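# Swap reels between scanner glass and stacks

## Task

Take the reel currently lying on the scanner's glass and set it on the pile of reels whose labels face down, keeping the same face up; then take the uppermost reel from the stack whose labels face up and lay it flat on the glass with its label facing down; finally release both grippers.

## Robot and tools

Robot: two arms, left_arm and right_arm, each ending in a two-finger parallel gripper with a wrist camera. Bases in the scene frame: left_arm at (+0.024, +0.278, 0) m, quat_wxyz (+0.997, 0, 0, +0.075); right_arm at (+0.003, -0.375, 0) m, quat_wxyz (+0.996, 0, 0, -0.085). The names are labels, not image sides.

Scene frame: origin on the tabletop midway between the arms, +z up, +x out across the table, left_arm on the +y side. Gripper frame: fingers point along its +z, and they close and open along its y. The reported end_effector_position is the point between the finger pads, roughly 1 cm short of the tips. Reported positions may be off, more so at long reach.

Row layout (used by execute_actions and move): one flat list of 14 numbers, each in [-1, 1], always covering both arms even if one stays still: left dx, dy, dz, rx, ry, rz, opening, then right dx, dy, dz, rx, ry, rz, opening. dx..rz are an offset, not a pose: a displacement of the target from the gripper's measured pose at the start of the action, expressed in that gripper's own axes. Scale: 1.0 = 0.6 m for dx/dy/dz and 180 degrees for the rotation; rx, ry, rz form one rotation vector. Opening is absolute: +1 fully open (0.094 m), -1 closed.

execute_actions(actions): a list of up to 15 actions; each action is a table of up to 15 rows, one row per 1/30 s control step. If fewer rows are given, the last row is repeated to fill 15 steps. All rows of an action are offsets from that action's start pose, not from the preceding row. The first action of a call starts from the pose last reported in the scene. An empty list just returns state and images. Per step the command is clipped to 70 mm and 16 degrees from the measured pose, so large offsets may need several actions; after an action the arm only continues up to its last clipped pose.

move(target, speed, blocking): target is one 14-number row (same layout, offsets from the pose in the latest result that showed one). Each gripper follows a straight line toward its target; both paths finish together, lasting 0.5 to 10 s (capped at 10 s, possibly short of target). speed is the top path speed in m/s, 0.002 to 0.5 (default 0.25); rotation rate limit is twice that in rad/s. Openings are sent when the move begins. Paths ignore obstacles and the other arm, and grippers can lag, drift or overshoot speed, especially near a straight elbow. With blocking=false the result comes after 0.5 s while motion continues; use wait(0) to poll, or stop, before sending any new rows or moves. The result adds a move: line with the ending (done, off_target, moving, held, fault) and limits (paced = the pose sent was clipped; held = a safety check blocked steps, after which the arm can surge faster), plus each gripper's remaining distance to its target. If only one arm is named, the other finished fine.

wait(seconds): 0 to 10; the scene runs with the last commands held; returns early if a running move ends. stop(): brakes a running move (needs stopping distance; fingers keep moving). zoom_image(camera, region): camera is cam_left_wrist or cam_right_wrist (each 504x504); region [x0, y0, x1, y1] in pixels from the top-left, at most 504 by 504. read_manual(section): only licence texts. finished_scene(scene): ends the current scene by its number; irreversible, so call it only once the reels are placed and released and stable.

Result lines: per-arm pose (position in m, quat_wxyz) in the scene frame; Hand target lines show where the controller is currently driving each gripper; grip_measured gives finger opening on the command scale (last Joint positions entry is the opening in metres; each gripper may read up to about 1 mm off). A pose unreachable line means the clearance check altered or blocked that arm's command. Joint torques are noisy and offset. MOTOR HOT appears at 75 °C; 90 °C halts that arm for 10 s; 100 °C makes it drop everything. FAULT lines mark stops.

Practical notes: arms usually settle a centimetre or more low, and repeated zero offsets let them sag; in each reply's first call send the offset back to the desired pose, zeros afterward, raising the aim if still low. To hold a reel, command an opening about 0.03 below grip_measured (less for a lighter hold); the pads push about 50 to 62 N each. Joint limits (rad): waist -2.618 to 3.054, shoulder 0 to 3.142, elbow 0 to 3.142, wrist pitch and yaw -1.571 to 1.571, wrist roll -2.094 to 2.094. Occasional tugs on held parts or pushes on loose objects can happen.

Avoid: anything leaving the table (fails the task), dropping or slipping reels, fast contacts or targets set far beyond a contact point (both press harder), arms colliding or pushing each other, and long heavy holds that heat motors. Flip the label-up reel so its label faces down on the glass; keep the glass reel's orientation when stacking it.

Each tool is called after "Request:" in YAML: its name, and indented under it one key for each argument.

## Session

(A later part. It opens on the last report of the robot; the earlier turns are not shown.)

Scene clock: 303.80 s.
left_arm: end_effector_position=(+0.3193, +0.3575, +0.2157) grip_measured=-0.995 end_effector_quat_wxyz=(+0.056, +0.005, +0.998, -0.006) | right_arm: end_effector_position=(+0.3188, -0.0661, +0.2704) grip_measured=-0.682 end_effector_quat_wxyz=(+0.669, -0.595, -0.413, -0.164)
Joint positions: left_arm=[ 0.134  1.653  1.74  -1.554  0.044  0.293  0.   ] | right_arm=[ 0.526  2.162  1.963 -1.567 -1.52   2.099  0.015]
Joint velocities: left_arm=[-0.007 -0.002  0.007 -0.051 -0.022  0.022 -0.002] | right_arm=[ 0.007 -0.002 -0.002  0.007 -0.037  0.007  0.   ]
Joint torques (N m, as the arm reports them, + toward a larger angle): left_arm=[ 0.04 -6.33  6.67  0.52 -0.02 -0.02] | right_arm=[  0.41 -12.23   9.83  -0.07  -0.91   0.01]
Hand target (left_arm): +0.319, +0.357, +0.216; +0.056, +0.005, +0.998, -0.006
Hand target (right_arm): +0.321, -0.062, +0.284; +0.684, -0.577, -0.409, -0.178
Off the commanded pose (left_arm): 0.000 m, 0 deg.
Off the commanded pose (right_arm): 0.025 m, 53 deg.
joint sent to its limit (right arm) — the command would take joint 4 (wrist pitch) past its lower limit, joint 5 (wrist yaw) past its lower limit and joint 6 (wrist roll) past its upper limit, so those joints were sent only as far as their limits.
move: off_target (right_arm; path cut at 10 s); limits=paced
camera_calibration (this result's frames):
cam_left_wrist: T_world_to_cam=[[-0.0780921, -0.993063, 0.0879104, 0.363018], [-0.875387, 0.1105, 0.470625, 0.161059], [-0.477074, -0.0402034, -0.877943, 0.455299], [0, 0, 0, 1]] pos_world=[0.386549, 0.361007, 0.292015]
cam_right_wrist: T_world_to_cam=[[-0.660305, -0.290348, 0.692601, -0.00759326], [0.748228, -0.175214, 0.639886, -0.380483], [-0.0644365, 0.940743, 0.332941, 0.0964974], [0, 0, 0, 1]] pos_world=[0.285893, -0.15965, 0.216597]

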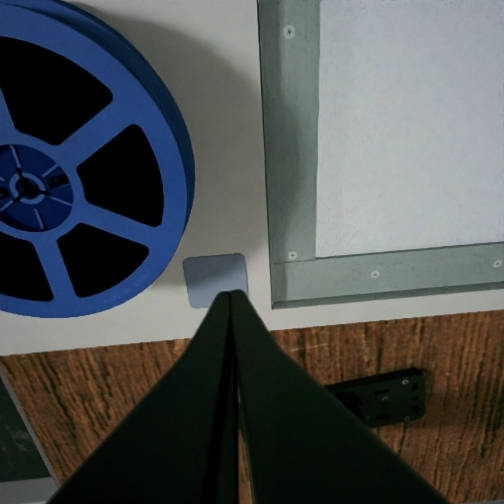

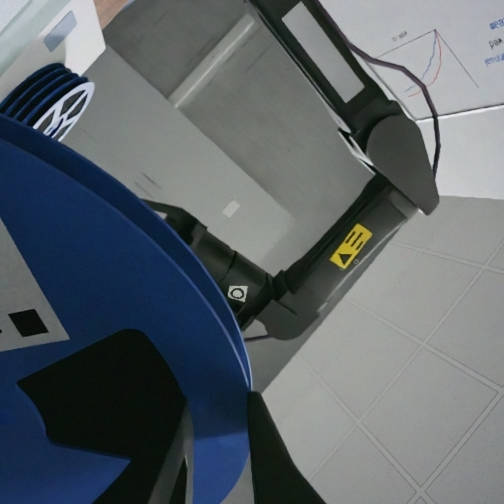

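Request:
move:
  target: [0,0,0,0,0,0,-1,-0.142,-0.02,-0.193,-0.139,-0.478,-0.247,-0.76]
  speed: 0.12

Scene clock: 338.17 s.
left_arm: end_effector_position=(+0.3193, +0.3575, +0.2157) grip_measured=-0.995 end_effector_quat_wxyz=(+0.056, +0.005, +0.998, -0.006) | right_arm: end_effector_position=(+0.3058, -0.1967, +0.2091) grip_measured=-0.682 end_effector_quat_wxyz=(+0.017, +0.487, +0.872, +0.047)
Joint positions: left_arm=[ 0.134  1.653  1.74  -1.554  0.044  0.293  0.   ] | right_arm=[ 0.688  1.834  1.929 -1.567 -0.02   1.537  0.015]
Joint velocities: left_arm=[ 0.002  0.017 -0.017  0.007 -0.022 -0.007  0.   ] | right_arm=[ 0.007  0.002 -0.002  0.037  0.095 -0.022 -0.001]
Joint torques (N m, as the arm reports them, + toward a larger angle): left_arm=[ 0.03 -6.35  6.67  0.51 -0.01 -0.03] | right_arm=[  0.53 -13.12   6.06   0.33   0.1   -0.01]
Hand target (left_arm): +0.319, +0.357, +0.216; +0.056, +0.005, +0.998, -0.006
Hand target (right_arm): +0.301, -0.200, +0.220; +0.032, +0.480, +0.875, +0.056
Off the commanded pose (left_arm): 0.000 m, 0 deg.
Off the commanded pose (right_arm): 0.013 m, 3 deg.
joint sent to its limit (right arm) — the command would take joint 4 (wrist pitch) past its lower limit, so that joint was sent only as far as its limit.
move: off_target (right_arm)
camera_calibration (this result's frames):
cam_left_wrist: T_world_to_cam=[[-0.0780921, -0.993063, 0.0879104, 0.363018], [-0.875387, 0.1105, 0.470625, 0.161059], [-0.477074, -0.0402034, -0.877943, 0.455299], [0, 0, 0, 1]] pos_world=[0.386549, 0.361007, 0.292015]
cam_right_wrist: T_world_to_cam=[[-0.870636, -0.491099, -0.0285283, 0.163999], [-0.442432, 0.756368, 0.481832, 0.22609], [-0.215049, 0.432122, -0.875799, 0.437651], [0, 0, 0, 1]] pos_world=[0.336929, -0.279586, 0.279036]

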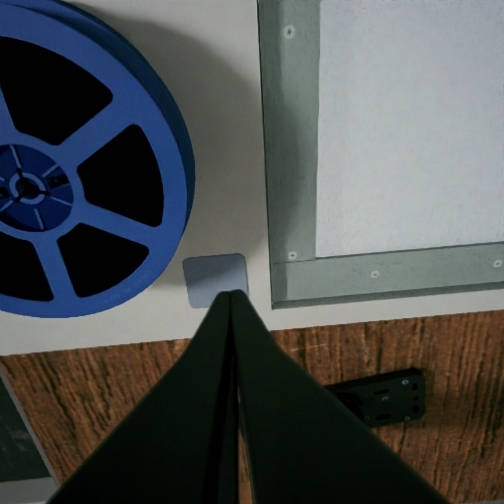

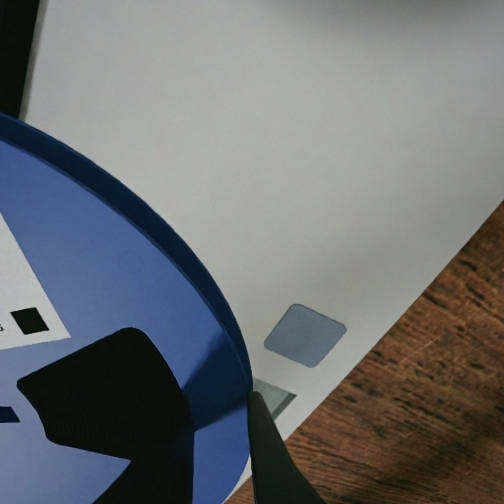

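Request:
move:
  target: [0,0,0,0,0,0,-1,0.12,0.12,0,0,0,-0.45,-0.76]
  speed: 0.12

Request:
move:
  target: [0,0,0,0,0,0,-1,0,0,-0.01,0,0,-0.48,-0.76]
  speed: 0.12

Scene clock: 353.33 s.
left_arm: end_effector_position=(+0.3193, +0.3575, +0.2157) grip_measured=-0.995 end_effector_quat_wxyz=(+0.056, +0.005, +0.998, -0.006) | right_arm: end_effector_position=(+0.3264, -0.1036, +0.2098) grip_measured=-0.682 end_effector_quat_wxyz=(+0.080, -0.188, +0.978, +0.047)
Joint positions: left_arm=[ 0.134  1.653  1.74  -1.554  0.044  0.293  0.   ] | right_arm=[ 0.862  2.069  2.251 -1.567 -0.005  0.313  0.015]
Joint velocities: left_arm=[-0.002 -0.012  0.002  0.007  0.007  0.007 -0.001] | right_arm=[ 0.012 -0.002 -0.002 -0.037  0.037 -0.081 -0.001]
Joint torques (N m, as the arm reports them, + toward a larger angle): left_arm=[ 0.03 -6.34  6.67  0.51 -0.01 -0.02] | right_arm=[  0.49 -11.41   9.86   0.46  -0.01  -0.02]
Hand target (left_arm): +0.319, +0.357, +0.216; +0.056, +0.005, +0.998, -0.006
Hand target (right_arm): +0.328, -0.098, +0.217; +0.092, -0.195, +0.975, +0.053
Off the commanded pose (left_arm): 0.000 m, 0 deg.
Off the commanded pose (right_arm): 0.010 m, 5 deg.
joint sent to its limit (right arm) — the command would take joint 4 (wrist pitch) past its lower limit, so that joint was sent only as far as its limit.
move: off_target (right_arm)
camera_calibration (this result's frames):
cam_left_wrist: T_world_to_cam=[[-0.0780921, -0.993063, 0.0879104, 0.363018], [-0.875387, 0.1105, 0.470625, 0.161059], [-0.477074, -0.0402034, -0.877943, 0.455299], [0, 0, 0, 1]] pos_world=[0.386549, 0.361007, 0.292015]
cam_right_wrist: T_world_to_cam=[[0.328518, -0.944498, -0.000186956, -0.216721], [-0.899497, -0.312926, 0.30493, 0.239899], [-0.288065, -0.100007, -0.952375, 0.387277], [0, 0, 0, 1]] pos_world=[0.398546, -0.0908919, 0.295639]

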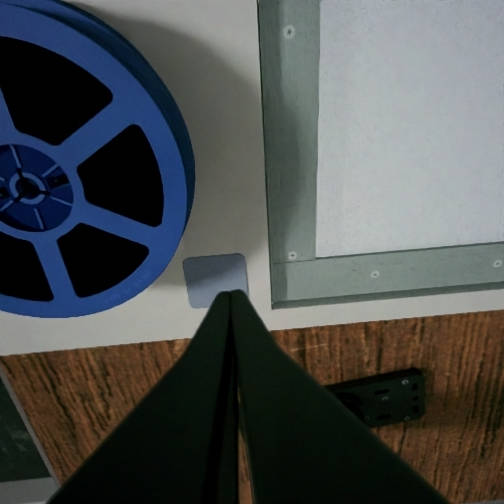

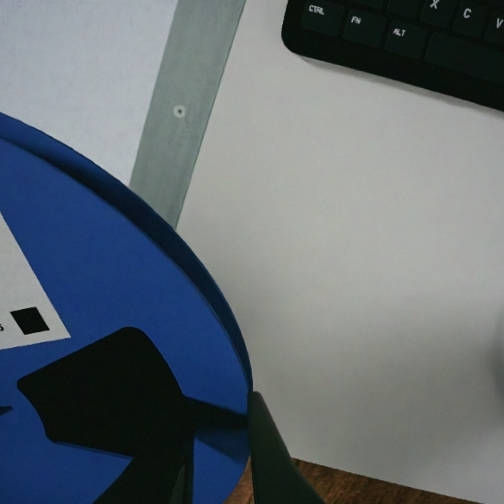

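Scene clock: 360.03 s.
left_arm: end_effector_position=(+0.3193, +0.3575, +0.2157) grip_measured=-0.995 end_effector_quat_wxyz=(+0.056, +0.005, +0.998, -0.006) | right_arm: end_effector_position=(+0.3270, -0.1044, +0.2098) grip_measured=-0.681 end_effector_quat_wxyz=(-0.090, +0.805, -0.586, +0.023)
Joint positions: left_arm=[ 0.134  1.653  1.74  -1.554  0.044  0.293  0.   ] | right_arm=[ 0.862  2.069  2.251 -1.567  0.    -1.189  0.015]
Joint velocities: left_arm=[-0.007  0.002 -0.017  0.007  0.022 -0.007  0.001] | right_arm=[ 0.007 -0.007 -0.012 -0.022 -0.007  0.007 -0.   ]
Joint torques (N m, as the arm reports them, + toward a larger angle): left_arm=[ 0.03 -6.33  6.66  0.51 -0.02 -0.02] | right_arm=[  0.03 -13.09   6.99   0.47  -0.04  -0.03]
Hand target (left_arm): +0.319, +0.357, +0.216; +0.056, +0.005, +0.998, -0.006
Hand target (right_arm): +0.325, -0.104, +0.215; -0.097, +0.806, -0.583, +0.022
Off the commanded pose (left_arm): 0.000 m, 0 deg.
Off the commanded pose (right_arm): 0.006 m, 0 deg.
joint sent to its limit (right arm) — the command would take joint 4 (wrist pitch) past its lower limit, so that joint was sent only as far as its limit.
move: done
camera_calibration (this result's frames):
cam_left_wrist: T_world_to_cam=[[-0.0780921, -0.993063, 0.0879104, 0.363018], [-0.875387, 0.1105, 0.470625, 0.161059], [-0.477074, -0.0402034, -0.877943, 0.455299], [0, 0, 0, 1]] pos_world=[0.386549, 0.361007, 0.292015]
cam_right_wrist: T_world_to_cam=[[0.938994, 0.249519, 0.23671, -0.342338], [0.145853, -0.912178, 0.382959, -0.180572], [0.311477, -0.325071, -0.892923, 0.155338], [0, 0, 0, 1]] pos_world=[0.299406, -0.0287979, 0.288891]

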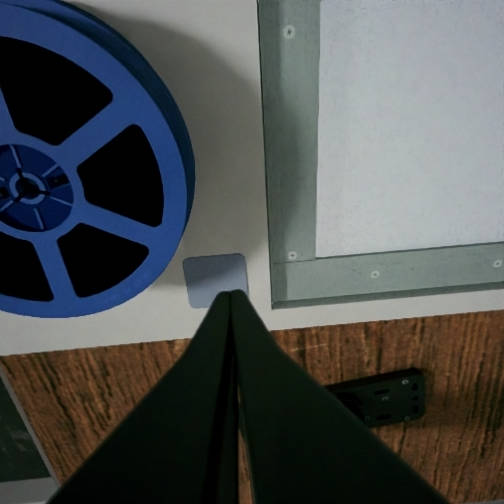

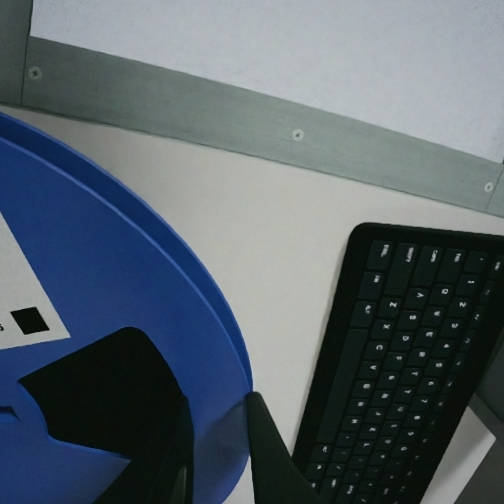

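Request:
move:
  target: [0,0.2,-0.1,0,0,0,-1,0,0,-0.02,0,0,-0.14,-0.76]
  speed: 0.12

Scene clock: 370.77 s.
left_arm: end_effector_position=(+0.3144, +0.4765, +0.2705) grip_measured=-0.995 end_effector_quat_wxyz=(+0.139, -0.001, +0.989, +0.058) | right_arm: end_effector_position=(+0.3272, -0.1046, +0.2098) grip_measured=-0.681 end_effector_quat_wxyz=(-0.083, +0.912, -0.400, +0.043)
Joint positions: left_arm=[ 0.48   1.733  2.029 -1.57   0.069  0.618  0.   ] | right_arm=[ 0.862  2.069  2.251 -1.567  0.002 -1.622  0.015]
Joint velocities: left_arm=[-0.012 -0.017 -0.007 -0.022 -0.007 -0.022 -0.002] | right_arm=[-0.012  0.012 -0.012  0.022 -0.007  0.022 -0.001]
Joint torques (N m, as the arm reports them, + toward a larger angle): left_arm=[ 0.44 -6.31  9.26  0.73  0.11  0.08] | right_arm=[  0.05 -14.24   7.13   0.47  -0.02   0.  ]
Hand target (left_arm): +0.315, +0.477, +0.275; +0.145, +0.003, +0.988, +0.056
Hand target (right_arm): +0.325, -0.106, +0.221; -0.095, +0.912, -0.396, +0.048
Off the commanded pose (left_arm): 0.004 m, 12 deg.
Off the commanded pose (right_arm): 0.012 m, 0 deg.
joint sent to its limit (left arm) — the command would take joint 4 (wrist pitch) past its lower limit, so that joint was sent only as far as its limit.
joint sent to its limit (right arm) — the command would take joint 4 (wrist pitch) past its lower limit, so that joint was sent only as far as its limit.
move: off_target (left_arm, right_arm)
camera_calibration (this result's frames):
cam_left_wrist: T_world_to_cam=[[-0.0605023, -0.996837, -0.0515216, 0.510032], [-0.94463, 0.0405035, 0.325627, 0.212198], [-0.322511, 0.0683701, -0.944093, 0.423443], [0, 0, 0, 1]] pos_world=[0.367872, 0.470874, 0.35695]
cam_right_wrist: T_world_to_cam=[[0.736779, 0.627163, 0.252635, -0.240126], [0.482833, -0.749598, 0.452742, -0.28869], [0.473318, -0.21159, -0.855102, 0.106193], [0, 0, 0, 1]] pos_world=[0.266046, -0.0433333, 0.282173]

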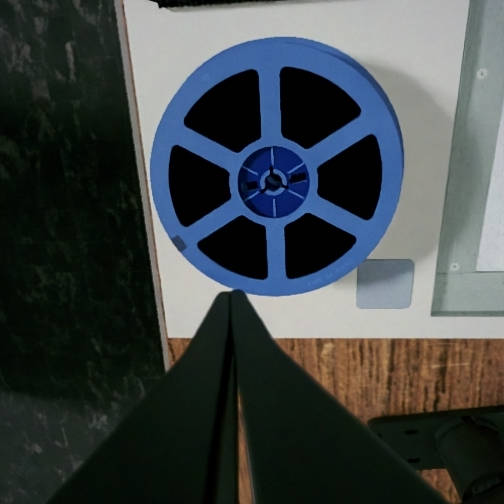

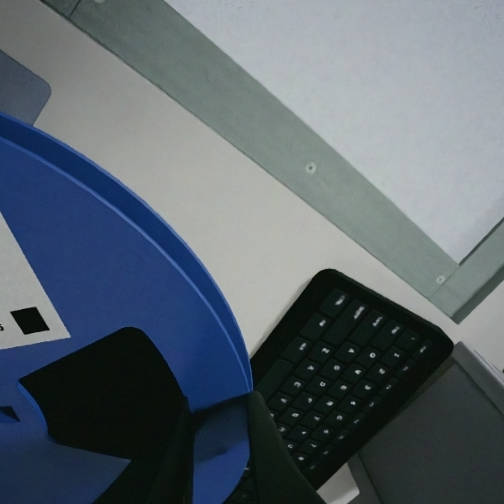

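Request:
move:
  target: [0,0,0,0,0,0,-1,-0.033,-0.235,-0.058,0.44,0,0,-0.76]
  speed: 0.1

Scene clock: 388.53 s.
left_arm: end_effector_position=(+0.3145, +0.4766, +0.2703) grip_measured=-0.995 end_effector_quat_wxyz=(+0.139, +0.000, +0.989, +0.058) | right_arm: end_effector_position=(+0.4126, -0.0040, +0.2615) grip_measured=-0.681 end_effector_quat_wxyz=(+0.629, -0.664, +0.287, -0.284)
Joint positions: left_arm=[ 0.48   1.734  2.029 -1.57   0.069  0.621  0.   ] | right_arm=[ 0.901  1.778  1.112  0.619 -0.007 -1.587  0.015]
Joint velocities: left_arm=[ 0.002  0.012  0.002 -0.007  0.007 -0.066  0.   ] | right_arm=[ 0.002  0.007 -0.007 -0.007  0.007 -0.037  0.001]
Joint torques (N m, as the arm reports them, + toward a larger angle): left_arm=[ 0.03 -6.92  6.44  0.89  0.   -0.05] | right_arm=[  0.55 -10.13   7.99   2.07   0.     0.11]
Hand target (left_arm): +0.314, +0.477, +0.270; +0.139, -0.001, +0.989, +0.058
Hand target (right_arm): +0.410, -0.000, +0.270; +0.646, -0.650, +0.282, -0.284
Off the commanded pose (left_arm): 0.000 m, 0 deg.
Off the commanded pose (right_arm): 0.009 m, 3 deg.
move: off_target (right_arm)
camera_calibration (this result's frames):
cam_left_wrist: T_world_to_cam=[[-0.0627093, -0.996682, -0.0518899, 0.510782], [-0.944353, 0.0424348, 0.326185, 0.211124], [-0.322901, 0.0694572, -0.943881, 0.422884], [0, 0, 0, 1]] pos_world=[0.367955, 0.470756, 0.356791]
cam_right_wrist: T_world_to_cam=[[-0.00116912, -0.0332581, 0.999446, -0.272643], [0.251679, -0.967285, -0.0318935, -0.056664], [0.96781, 0.251503, 0.00950124, -0.296992], [0, 0, 0, 1]] pos_world=[0.301374, 0.0108165, 0.273507]

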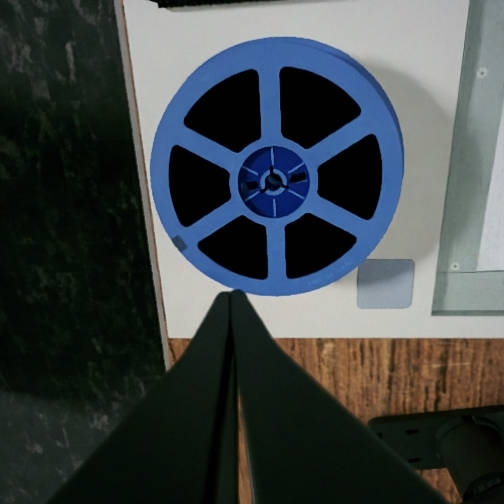

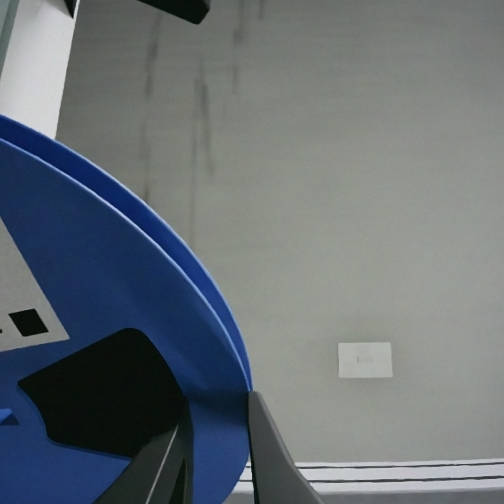

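Request:
move:
  target: [0,0,0,0,0,0,-1,-0.162,0.085,0.1,0.122,0,0,-0.76]
  speed: 0.06

Scene clock: 406.97 s.
left_arm: end_effector_position=(+0.3145, +0.4766, +0.2703) grip_measured=-0.995 end_effector_quat_wxyz=(+0.139, +0.000, +0.989, +0.058) | right_arm: end_effector_position=(+0.3916, +0.0985, +0.2030) grip_measured=-0.682 end_effector_quat_wxyz=(+0.738, -0.538, +0.229, -0.336)
Joint positions: left_arm=[ 0.48   1.734  2.029 -1.57   0.069  0.621  0.   ] | right_arm=[ 1.104  2.348  1.297  1.379  0.184 -1.658  0.015]
Joint velocities: left_arm=[ 0.002 -0.007 -0.027  0.051  0.022  0.022 -0.   ] | right_arm=[-0.017 -0.012 -0.007 -0.007 -0.051 -0.022 -0.   ]
Joint torques (N m, as the arm reports them, + toward a larger angle): left_arm=[ 0.02 -6.9   6.43  0.89  0.   -0.02] | right_arm=[  0.6  -12.76   9.1    1.53   0.     0.06]
Hand target (left_arm): +0.314, +0.477, +0.270; +0.139, +0.000, +0.989, +0.058
Hand target (right_arm): +0.390, +0.105, +0.205; +0.745, -0.532, +0.228, -0.332
Off the commanded pose (left_arm): 0.000 m, 0 deg.
Off the commanded pose (right_arm): 0.008 m, 1 deg.
move: done
camera_calibration (this result's frames):
cam_left_wrist: T_world_to_cam=[[-0.0627093, -0.996682, -0.0518899, 0.510782], [-0.944353, 0.0424348, 0.326185, 0.211124], [-0.322901, 0.0694572, -0.943881, 0.422884], [0, 0, 0, 1]] pos_world=[0.367955, 0.470756, 0.356791]
cam_right_wrist: T_world_to_cam=[[-0.271505, -0.26825, 0.924298, -0.0665362], [0.283595, -0.940031, -0.189513, 0.0626825], [0.919706, 0.210672, 0.331298, -0.344418], [0, 0, 0, 1]] pos_world=[0.280922, 0.113635, 0.187484]

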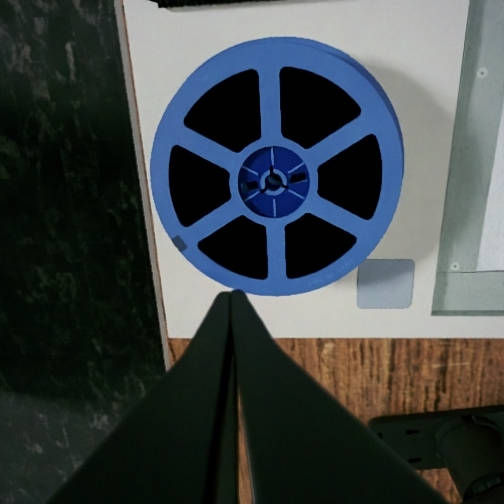

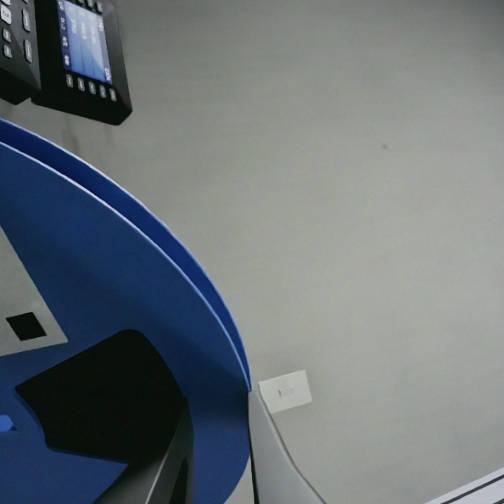

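Request:
move:
  target: [0,0,0,0,0,0,-1,0,0.03,-0.012,0,0,0,-0.76]
  speed: 0.015

Scene clock: 416.23 s.
left_arm: end_effector_position=(+0.3145, +0.4766, +0.2703) grip_measured=-0.995 end_effector_quat_wxyz=(+0.139, +0.000, +0.989, +0.058) | right_arm: end_effector_position=(+0.3899, +0.0962, +0.2006) grip_measured=-0.682 end_effector_quat_wxyz=(+0.748, -0.524, +0.225, -0.340)
Joint positions: left_arm=[ 0.48   1.734  2.029 -1.57   0.069  0.621  0.   ] | right_arm=[ 1.104  2.377  1.297  1.443  0.184 -1.661  0.015]
Joint velocities: left_arm=[ 0.002 -0.012 -0.012  0.037  0.037 -0.051  0.   ] | right_arm=[-0.007  0.002  0.002  0.007 -0.022 -0.037 -0.   ]
Joint torques (N m, as the arm reports them, + toward a larger angle): left_arm=[ 0.02 -6.91  6.44  0.89  0.   -0.03] | right_arm=[  0.02 -12.27   5.75   1.39  -0.04   0.04]
Hand target (left_arm): +0.314, +0.477, +0.270; +0.139, +0.000, +0.989, +0.058
Hand target (right_arm): +0.391, +0.097, +0.184; +0.738, -0.538, +0.229, -0.336
Off the commanded pose (left_arm): 0.000 m, 0 deg.
Off the commanded pose (right_arm): 0.017 m, 2 deg.
move: off_target (right_arm)
camera_calibration (this result's frames):
cam_left_wrist: T_world_to_cam=[[-0.0627093, -0.996682, -0.0518899, 0.510782], [-0.944353, 0.0424348, 0.326185, 0.211124], [-0.322901, 0.0694572, -0.943881, 0.422884], [0, 0, 0, 1]] pos_world=[0.367955, 0.470756, 0.356791]
cam_right_wrist: T_world_to_cam=[[-0.292484, -0.291642, 0.910713, -0.052266], [0.287118, -0.935201, -0.207274, 0.0622676], [0.912149, 0.200858, 0.357267, -0.342894], [0, 0, 0, 1]] pos_world=[0.279606, 0.111863, 0.183011]

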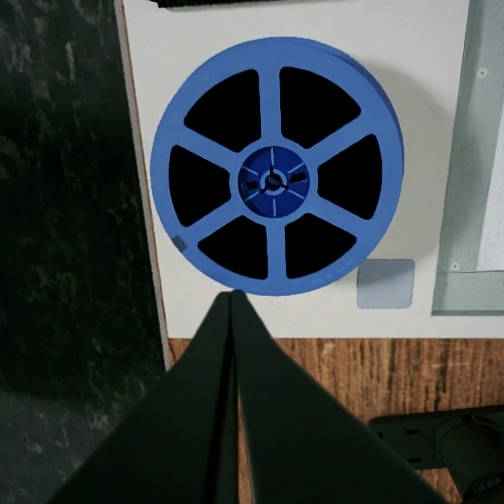

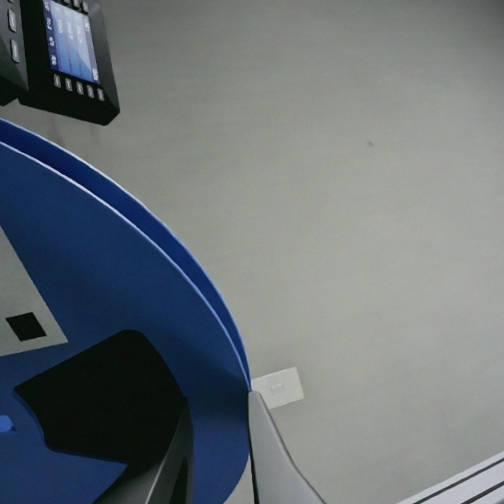

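Request:
move:
  target: [0,-0.1,0,0.25,0,0,-1,0,0,0,0,0,0,-0.76]
  speed: 0.2

Scene clock: 424.50 s.
left_arm: end_effector_position=(+0.3211, +0.4234, +0.2583) grip_measured=-0.995 end_effector_quat_wxyz=(+0.261, -0.011, +0.945, -0.198) | right_arm: end_effector_position=(+0.3899, +0.0961, +0.2007) grip_measured=-0.682 end_effector_quat_wxyz=(+0.747, -0.524, +0.225, -0.340)
Joint positions: left_arm=[ 0.637  1.694  1.808 -1.571  0.659  0.724  0.   ] | right_arm=[ 1.104  2.377  1.297  1.443  0.184 -1.662  0.015]
Joint velocities: left_arm=[ 0.017 -0.012 -0.017 -0.022 -0.051  0.022 -0.   ] | right_arm=[ 0.007 -0.002  0.002 -0.037 -0.022  0.007 -0.   ]
Joint torques (N m, as the arm reports them, + toward a larger angle): left_arm=[ 0.76 -8.52  5.03  0.37  0.52  0.1 ] | right_arm=[  0.05 -14.31   6.51   1.44  -0.03   0.02]
Hand target (left_arm): +0.316, +0.418, +0.264; +0.269, -0.011, +0.941, -0.206
Hand target (right_arm): +0.390, +0.096, +0.201; +0.748, -0.524, +0.225, -0.340
Off the commanded pose (left_arm): 0.010 m, 22 deg; orientation clipped at the last step of the last action.
Off the commanded pose (right_arm): 0.000 m, 0 deg.
joint sent to its limit (left arm) — the command would take joint 4 (wrist pitch) past its lower limit, so that joint was sent only as far as its limit.
move: off_target (left_arm); limits=paced
camera_calibration (this result's frames):
cam_left_wrist: T_world_to_cam=[[-0.173108, -0.893329, 0.414724, 0.328785], [-0.980922, 0.194201, 0.00887357, 0.252941], [-0.0884671, -0.405276, -0.909904, 0.534276], [0, 0, 0, 1]] pos_world=[0.352296, 0.461121, 0.347541]
cam_right_wrist: T_world_to_cam=[[-0.293206, -0.291362, 0.91057, -0.0520762], [0.287016, -0.935323, -0.206863, 0.0622356], [0.91195, 0.200694, 0.357868, -0.342929], [0, 0, 0, 1]] pos_world=[0.279603, 0.111861, 0.183017]

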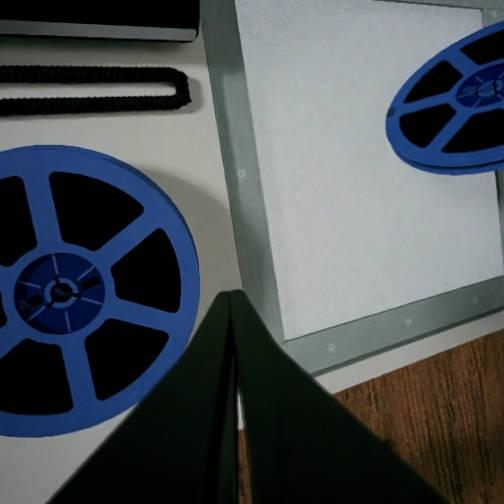

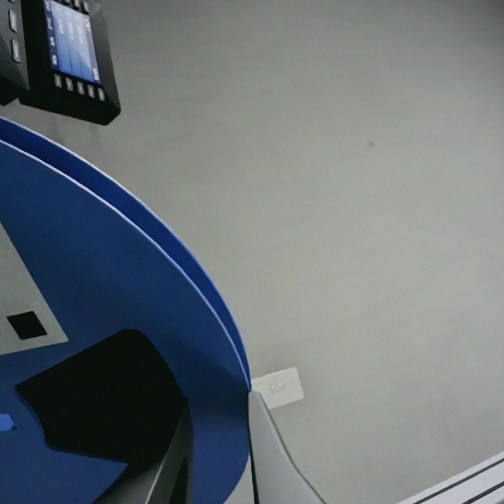

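Request:
execute_actions:
  actions:
    - [[0,0,0,0,0,0,-1,0,0,0,0,0,0,-0.6]]
    - [[0,0,0,0,0,0,-1,0,0,0,0,0,0,-0.5]]

Scene clock: 436.93 s.
left_arm: end_effector_position=(+0.3207, +0.4239, +0.2579) grip_measured=-0.995 end_effector_quat_wxyz=(+0.260, -0.012, +0.945, -0.197) | right_arm: end_effector_position=(+0.3899, +0.0961, +0.2008) grip_measured=-0.501 end_effector_quat_wxyz=(+0.747, -0.524, +0.225, -0.341)
Joint positions: left_arm=[ 0.637  1.694  1.808 -1.571  0.655  0.724  0.   ] | right_arm=[ 1.104  2.377  1.297  1.443  0.184 -1.664  0.023]
Joint velocities: left_arm=[-0.012  0.002 -0.007 -0.066  0.051 -0.125  0.   ] | right_arm=[-0.017  0.007 -0.012  0.007 -0.007  0.051  0.   ]
Joint torques (N m, as the arm reports them, + toward a larger angle): left_arm=[ 0.02 -6.67  6.61  0.52  0.33 -0.02] | right_arm=[  0.01 -14.28   6.47   1.44  -0.03   0.03]
Hand target (left_arm): +0.321, +0.424, +0.258; +0.260, -0.011, +0.945, -0.197
Hand target (right_arm): +0.390, +0.096, +0.201; +0.747, -0.524, +0.225, -0.341
Off the commanded pose (left_arm): 0.000 m, 0 deg.
Off the commanded pose (right_arm): 0.000 m, 0 deg.
camera_calibration (this result's frames):
cam_left_wrist: T_world_to_cam=[[-0.171418, -0.894458, 0.412989, 0.329693], [-0.981046, 0.193419, 0.0117111, 0.252128], [-0.0903551, -0.403154, -0.910661, 0.534004], [0, 0, 0, 1]] pos_world=[0.352114, 0.461416, 0.347184]
cam_right_wrist: T_world_to_cam=[[-0.294701, -0.290242, 0.910445, -0.0516692], [0.286687, -0.935724, -0.205503, 0.0621278], [0.911571, 0.200451, 0.358968, -0.342987], [0, 0, 0, 1]] pos_world=[0.279619, 0.11189, 0.182931]

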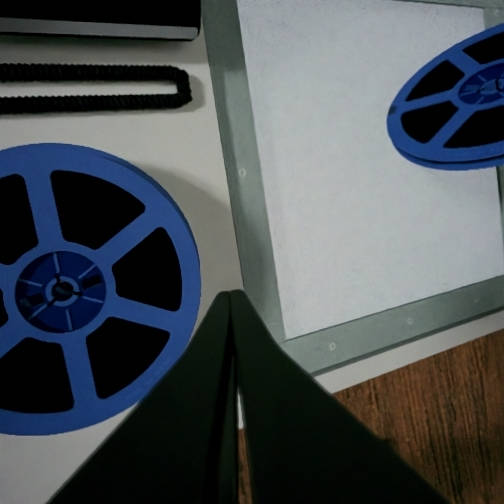

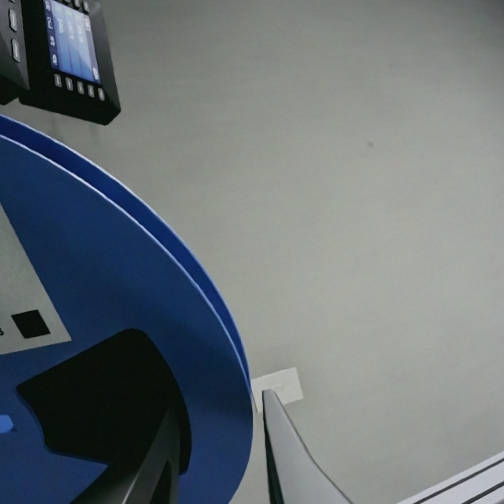

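Request:
move:
  target: [0,0,0,0,0,0,-1,0,0.017,-0.098,0,0,0,-0.5]
  speed: 0.02

Scene clock: 445.83 s.
left_arm: end_effector_position=(+0.3205, +0.4241, +0.2577) grip_measured=-0.995 end_effector_quat_wxyz=(+0.259, -0.012, +0.946, -0.196) | right_arm: end_effector_position=(+0.3558, +0.0626, +0.1642) grip_measured=-0.501 end_effector_quat_wxyz=(+0.726, -0.553, +0.231, -0.336)
Joint positions: left_arm=[ 0.637  1.694  1.808 -1.571  0.654  0.724  0.   ] | right_arm=[ 1.123  2.319  1.033  1.577  0.203 -1.669  0.023]
Joint velocities: left_arm=[-0.002 -0.017  0.002  0.007  0.022  0.051  0.002] | right_arm=[-0.002 -0.007  0.007  0.051  0.007 -0.022  0.   ]
Joint torques (N m, as the arm reports them, + toward a larger angle): left_arm=[ 0.02 -6.66  6.6   0.52  0.32 -0.02] | right_arm=[  0.48 -14.81   4.34   1.45   0.03   0.12]
Hand target (left_arm): +0.321, +0.424, +0.258; +0.260, -0.012, +0.945, -0.197
Hand target (right_arm): +0.352, +0.062, +0.171; +0.730, -0.549, +0.235, -0.333
Off the commanded pose (left_arm): 0.000 m, 0 deg.
Off the commanded pose (right_arm): 0.008 m, 4 deg.
joint sent to its limit (right arm) — the command would take joint 4 (wrist pitch) past its upper limit, so that joint was sent only as far as its limit.
move: off_target (right_arm)
camera_calibration (this result's frames):
cam_left_wrist: T_world_to_cam=[[-0.170819, -0.894929, 0.412216, 0.330092], [-0.981067, 0.193236, 0.0129719, 0.25172], [-0.0912638, -0.402196, -0.910994, 0.533879], [0, 0, 0, 1]] pos_world=[0.352064, 0.461491, 0.347026]
cam_right_wrist: T_world_to_cam=[[-0.254634, -0.235694, 0.937875, -0.0602511], [0.278633, -0.946595, -0.162237, 0.0294535], [0.926027, 0.220012, 0.306707, -0.289876], [0, 0, 0, 1]] pos_world=[0.244884, 0.0774559, 0.150193]

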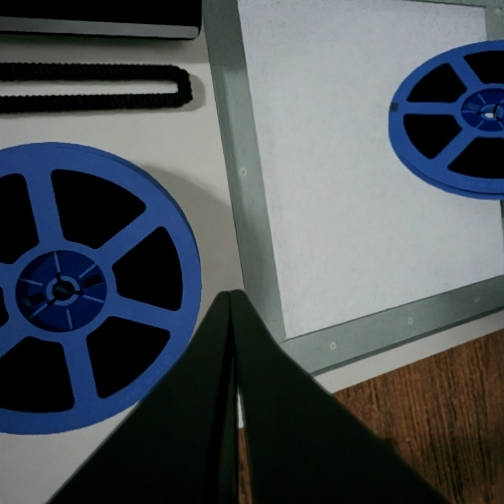

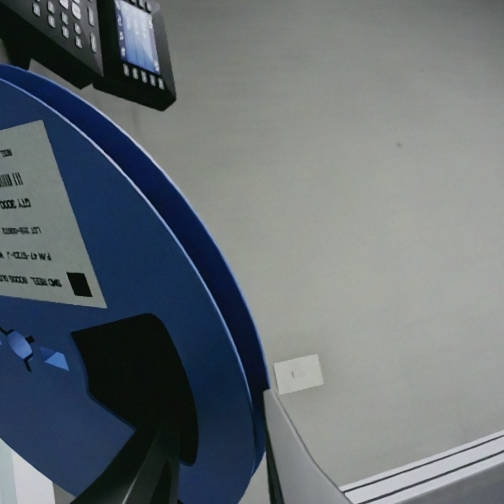

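Request:
move:
  target: [0,0,0,0,0,0,-1,0,0.066,-0.083,-0.09,0,0,-0.35]
  speed: 0.02

Scene clock: 461.33 s.
left_arm: end_effector_position=(+0.3204, +0.4243, +0.2575) grip_measured=-0.995 end_effector_quat_wxyz=(+0.259, -0.012, +0.946, -0.196) | right_arm: end_effector_position=(+0.3340, +0.0375, +0.0961) grip_measured=-0.351 end_effector_quat_wxyz=(+0.629, -0.662, +0.274, -0.301)
Joint positions: left_arm=[ 0.637  1.694  1.808 -1.571  0.652  0.724  0.   ] | right_arm=[ 1.142  2.204  0.833  1.343  0.241 -1.619  0.03 ]
Joint velocities: left_arm=[-0.017  0.017 -0.017 -0.022  0.037 -0.11  -0.001] | right_arm=[ 0.027 -0.002  0.012  0.007 -0.051 -0.037 -0.001]
Joint torques (N m, as the arm reports them, + toward a larger angle): left_arm=[ 0.03 -6.67  6.62  0.52  0.32 -0.02] | right_arm=[  0.58 -14.76   3.85   1.69   0.07   0.12]
Hand target (left_arm): +0.321, +0.424, +0.258; +0.259, -0.012, +0.946, -0.196
Hand target (right_arm): +0.330, +0.037, +0.112; +0.641, -0.650, +0.276, -0.301
Off the commanded pose (left_arm): 0.000 m, 0 deg.
Off the commanded pose (right_arm): 0.017 m, 2 deg.
move: off_target (right_arm)
camera_calibration (this result's frames):
cam_left_wrist: T_world_to_cam=[[-0.170072, -0.895517, 0.411248, 0.330591], [-0.98109, 0.193005, 0.0145477, 0.251211], [-0.0924005, -0.400997, -0.911407, 0.533721], [0, 0, 0, 1]] pos_world=[0.352001, 0.461586, 0.346828]
cam_right_wrist: T_world_to_cam=[[-0.0408946, -0.0167315, 0.999023, -0.0933604], [0.247441, -0.968884, -0.00609782, -0.00307996], [0.968039, 0.24695, 0.0437622, -0.233065], [0, 0, 0, 1]] pos_world=[0.22256, 0.0530093, 0.10345]

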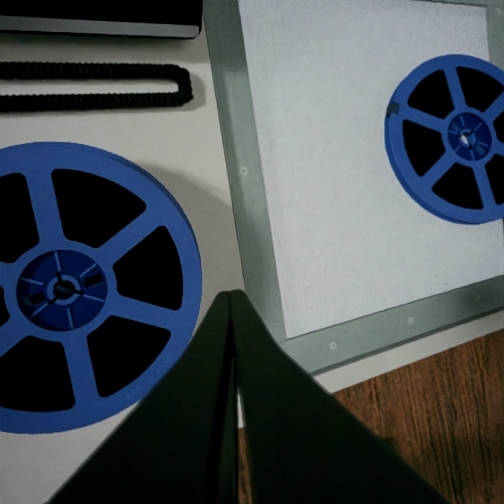

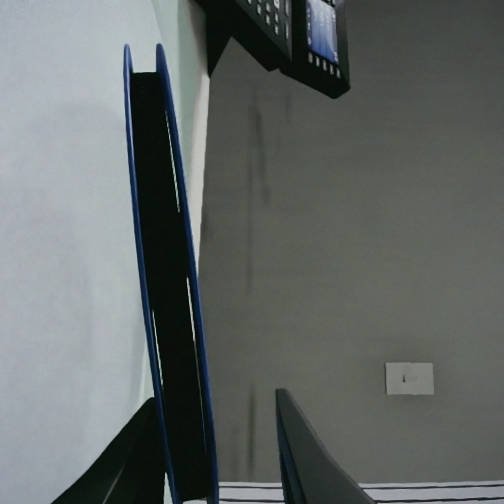

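Request:
move:
  target: [0,0,0,0,0,0,-1, 0,0.04,0,0,0,0,-0.35]
  speed: 0.02

Request:
move:
  target: [0,0,0,0,0,0,-1, 0,0,-0.12,0,0,0,-0.35]
  speed: 0.025

Scene clock: 483.60 s.
left_arm: end_effector_position=(+0.3202, +0.4245, +0.2574) grip_measured=-0.995 end_effector_quat_wxyz=(+0.258, -0.012, +0.946, -0.195) | right_arm: end_effector_position=(+0.3333, +0.0363, +0.0907) grip_measured=-0.351 end_effector_quat_wxyz=(+0.644, -0.647, +0.272, -0.305)
Joint positions: left_arm=[ 0.637  1.694  1.808 -1.571  0.65   0.724  0.   ] | right_arm=[ 1.142  2.266  0.833  1.45   0.241 -1.619  0.03 ]
Joint velocities: left_arm=[-0.002  0.007 -0.002  0.022  0.022 -0.007 -0.   ] | right_arm=[ 0.002  0.002  0.012  0.095 -0.007  0.007  0.001]
Joint torques (N m, as the arm reports them, + toward a larger angle): left_arm=[ 0.02 -6.67  6.61  0.52  0.31 -0.02] | right_arm=[-0.19 -9.06  5.03  1.43 -0.03  0.02]
Hand target (left_arm): +0.320, +0.424, +0.258; +0.259, -0.012, +0.946, -0.196
Hand target (right_arm): +0.334, +0.035, +0.072; +0.629, -0.662, +0.274, -0.301
Off the commanded pose (left_arm): 0.000 m, 0 deg.
Off the commanded pose (right_arm): 0.019 m, 3 deg.
move: off_target (right_arm)
camera_calibration (this result's frames):
cam_left_wrist: T_world_to_cam=[[-0.169475, -0.895986, 0.410473, 0.330991], [-0.981107, 0.192818, 0.0158081, 0.250804], [-0.0933103, -0.400039, -0.911736, 0.533595], [0, 0, 0, 1]] pos_world=[0.35195, 0.461662, 0.34667]
cam_right_wrist: T_world_to_cam=[[-0.0662389, -0.0532349, 0.996383, -0.0780222], [0.247599, -0.96822, -0.03527, -0.00151967], [0.966596, 0.244367, 0.0773148, -0.234292], [0, 0, 0, 1]] pos_world=[0.221674, 0.0516284, 0.0958006]

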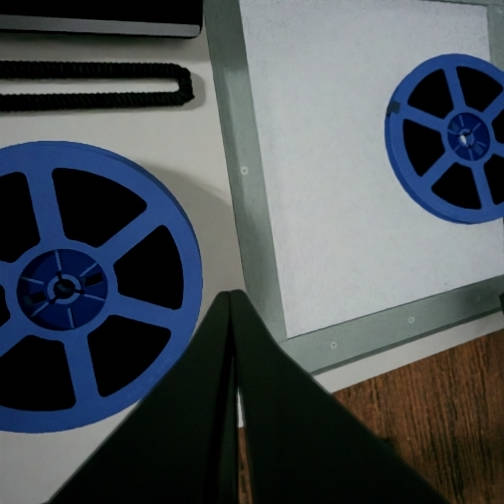

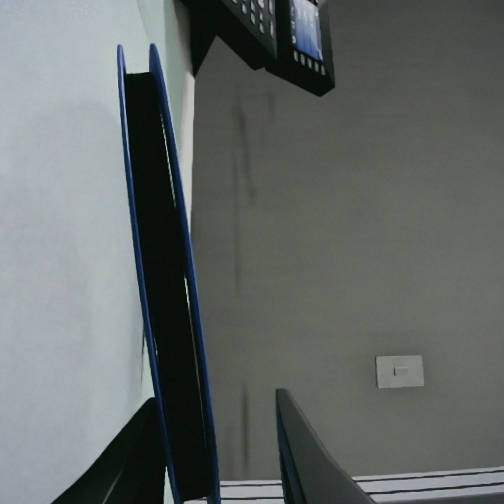

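Scene clock: 486.73 s.
left_arm: end_effector_position=(+0.3201, +0.4246, +0.2572) grip_measured=-0.995 end_effector_quat_wxyz=(+0.258, -0.012, +0.946, -0.194) | right_arm: end_effector_position=(+0.2848, -0.0086, +0.0862) grip_measured=-0.351 end_effector_quat_wxyz=(+0.631, -0.660, +0.276, -0.301)
Joint positions: left_arm=[ 0.637  1.694  1.808 -1.571  0.649  0.724  0.   ] | right_arm=[ 1.195  2.156  0.555  1.577  0.297 -1.613  0.03 ]
Joint velocities: left_arm=[ 0.002 -0.012  0.012 -0.037  0.051 -0.051  0.   ] | right_arm=[-0.007 -0.012 -0.007 -0.066  0.007  0.007  0.001]
Joint torques (N m, as the arm reports them, + toward a larger angle): left_arm=[ 0.02 -6.67  6.61  0.52  0.32 -0.02] | right_arm=[  0.62 -11.82   1.69   1.59   0.08   0.08]
Hand target (left_arm): +0.320, +0.424, +0.257; +0.258, -0.012, +0.946, -0.195
Hand target (right_arm): +0.280, -0.011, +0.090; +0.632, -0.659, +0.278, -0.299
Off the commanded pose (left_arm): 0.000 m, 0 deg.
Off the commanded pose (right_arm): 0.007 m, 2 deg.
joint sent to its limit (right arm) — the command would take joint 4 (wrist pitch) past its upper limit, so that joint was sent only as far as its limit.
move: done
camera_calibration (this result's frames):
cam_left_wrist: T_world_to_cam=[[-0.168879, -0.896454, 0.409696, 0.33139], [-0.981123, 0.19263, 0.0170684, 0.250398], [-0.0942207, -0.39908, -0.912062, 0.533467], [0, 0, 0, 1]] pos_world=[0.3519, 0.461738, 0.346512]
cam_right_wrist: T_world_to_cam=[[-0.0411099, -0.0236238, 0.998875, -0.0862143], [0.244372, -0.969596, -0.0128739, -0.0341547], [0.96881, 0.243568, 0.045633, -0.173967], [0, 0, 0, 1]] pos_world=[0.173343, 0.00721981, 0.0936162]

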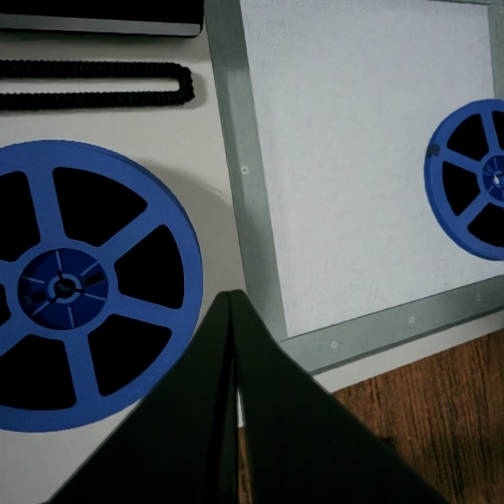

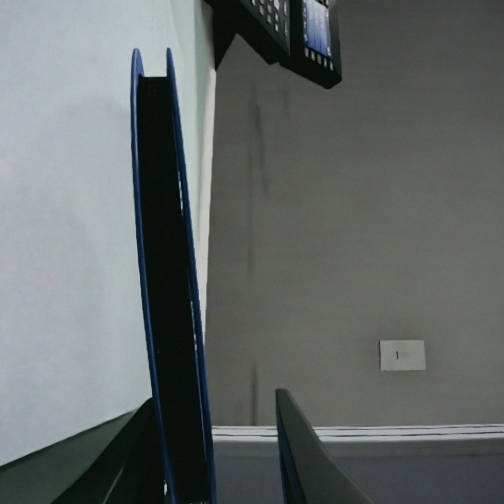

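Request:
move:
  target: [0,0,0,0,0,0,-1, 0,0.0,0.15,0,0,0,-0.35]
  speed: 0.04

Request:
move:
  target: [0,0,0,0,0,0,-1, 0,0.03,-0.1,0,0,0,-0.35]
  speed: 0.35

Scene clock: 498.77 s.
left_arm: end_effector_position=(+0.3199, +0.4248, +0.2570) grip_measured=-0.995 end_effector_quat_wxyz=(+0.257, -0.012, +0.947, -0.194) | right_arm: end_effector_position=(+0.3460, +0.0482, +0.0898) grip_measured=-0.351 end_effector_quat_wxyz=(+0.635, -0.655, +0.276, -0.303)
Joint positions: left_arm=[ 0.637  1.694  1.808 -1.571  0.647  0.724  0.   ] | right_arm=[ 1.134  2.274  0.908  1.356  0.237 -1.615  0.03 ]
Joint velocities: left_arm=[-0.017  0.002  0.017  0.007 -0.007 -0.066 -0.001] | right_arm=[-0.017  0.002 -0.007  0.051  0.007 -0.007  0.001]
Joint torques (N m, as the arm reports them, + toward a larger angle): left_arm=[ 0.03 -6.69  6.62  0.52  0.31 -0.02] | right_arm=[ -0.49 -10.42   7.54   1.48  -0.08   0.02]
Hand target (left_arm): +0.320, +0.425, +0.257; +0.258, -0.012, +0.946, -0.194
Hand target (right_arm): +0.352, +0.051, +0.084; +0.631, -0.660, +0.276, -0.302
Off the commanded pose (left_arm): 0.000 m, 0 deg.
Off the commanded pose (right_arm): 0.009 m, 1 deg.
move: done
camera_calibration (this result's frames):
cam_left_wrist: T_world_to_cam=[[-0.168135, -0.897037, 0.408723, 0.33189], [-0.981141, 0.192393, 0.0186434, 0.24989], [-0.0953595, -0.39788, -0.912468, 0.533307], [0, 0, 0, 1]] pos_world=[0.351836, 0.461833, 0.346315]
cam_right_wrist: T_world_to_cam=[[-0.0487557, -0.0344943, 0.998215, -0.0826981], [0.243411, -0.969682, -0.0216194, 0.00720072], [0.968697, 0.241923, 0.0556739, -0.248111], [0, 0, 0, 1]] pos_world=[0.234559, 0.0641534, 0.0965195]

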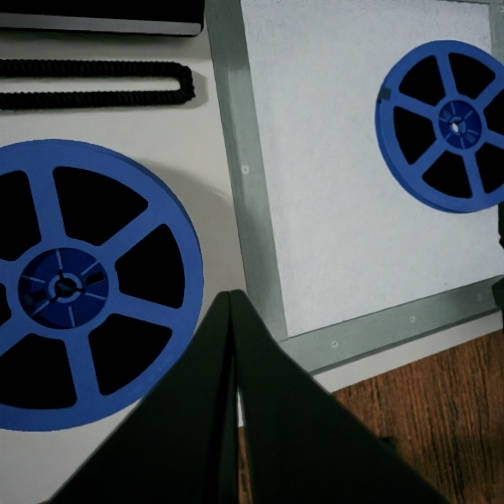

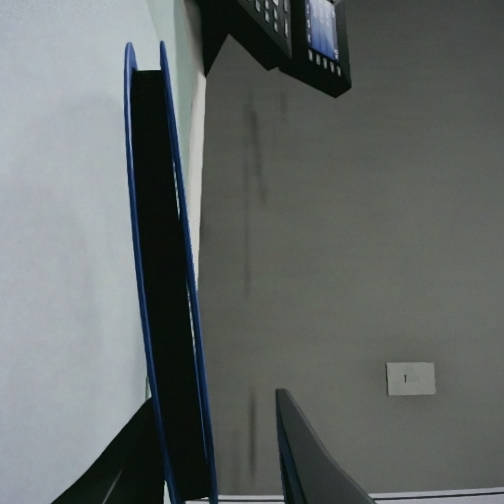

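Scene clock: 499.50 s.
left_arm: end_effector_position=(+0.3198, +0.4250, +0.2568) grip_measured=-0.995 end_effector_quat_wxyz=(+0.257, -0.012, +0.947, -0.193) | right_arm: end_effector_position=(+0.3118, +0.0140, +0.0900) grip_measured=-0.351 end_effector_quat_wxyz=(+0.652, -0.637, +0.279, -0.304)
Joint positions: left_arm=[ 0.637  1.694  1.808 -1.571  0.645  0.724  0.   ] | right_arm=[ 1.164  2.247  0.705  1.577  0.273 -1.604  0.03 ]
Joint velocities: left_arm=[-0.012 -0.002 -0.007 -0.051 -0.022  0.037 -0.   ] | right_arm=[-0.012  0.017 -0.002 -0.051  0.022 -0.007 -0.   ]
Joint torques (N m, as the arm reports them, + toward a larger angle): left_arm=[ 0.03 -6.67  6.61  0.52  0.31 -0.03] | right_arm=[  0.84 -10.18   0.13   1.59   0.01  -0.07]
Hand target (left_arm): +0.320, +0.425, +0.257; +0.257, -0.012, +0.947, -0.194
Hand target (right_arm): +0.302, +0.008, +0.073; +0.633, -0.657, +0.277, -0.302
Off the commanded pose (left_arm): 0.000 m, 0 deg.
Off the commanded pose (right_arm): 0.021 m, 3 deg.
joint sent to its limit (right arm) — the command would take joint 4 (wrist pitch) past its upper limit, so that joint was sent only as far as its limit.
move: off_target (right_arm)
camera_calibration (this result's frames):
cam_left_wrist: T_world_to_cam=[[-0.16754, -0.897503, 0.407944, 0.33229], [-0.981153, 0.192202, 0.0199033, 0.249485], [-0.096271, -0.396921, -0.91279, 0.533177], [0, 0, 0, 1]] pos_world=[0.351785, 0.461909, 0.346158]
cam_right_wrist: T_world_to_cam=[[-0.0671096, -0.0802211, 0.994515, -0.0790788], [0.237999, -0.969276, -0.0621251, -0.0123784], [0.968944, 0.232525, 0.0841403, -0.209171], [0, 0, 0, 1]] pos_world=[0.200314, 0.0302957, 0.0954758]

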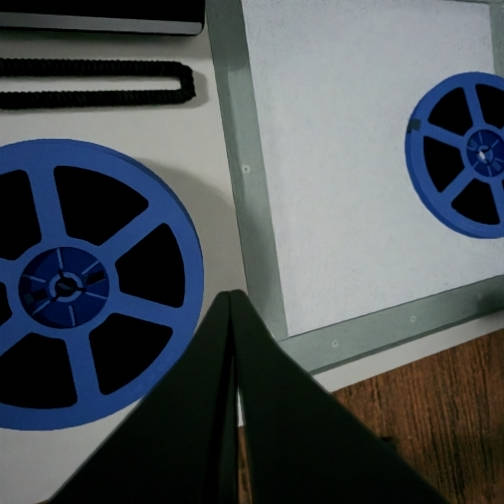

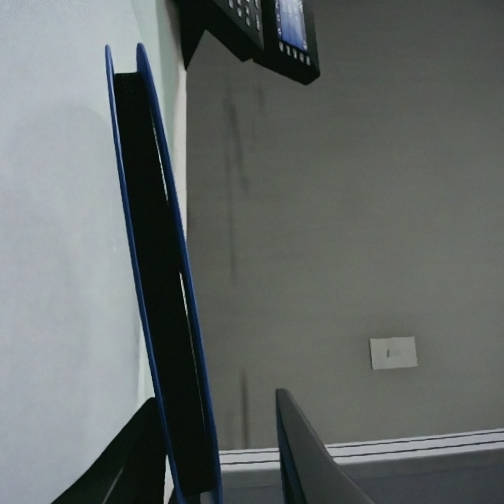

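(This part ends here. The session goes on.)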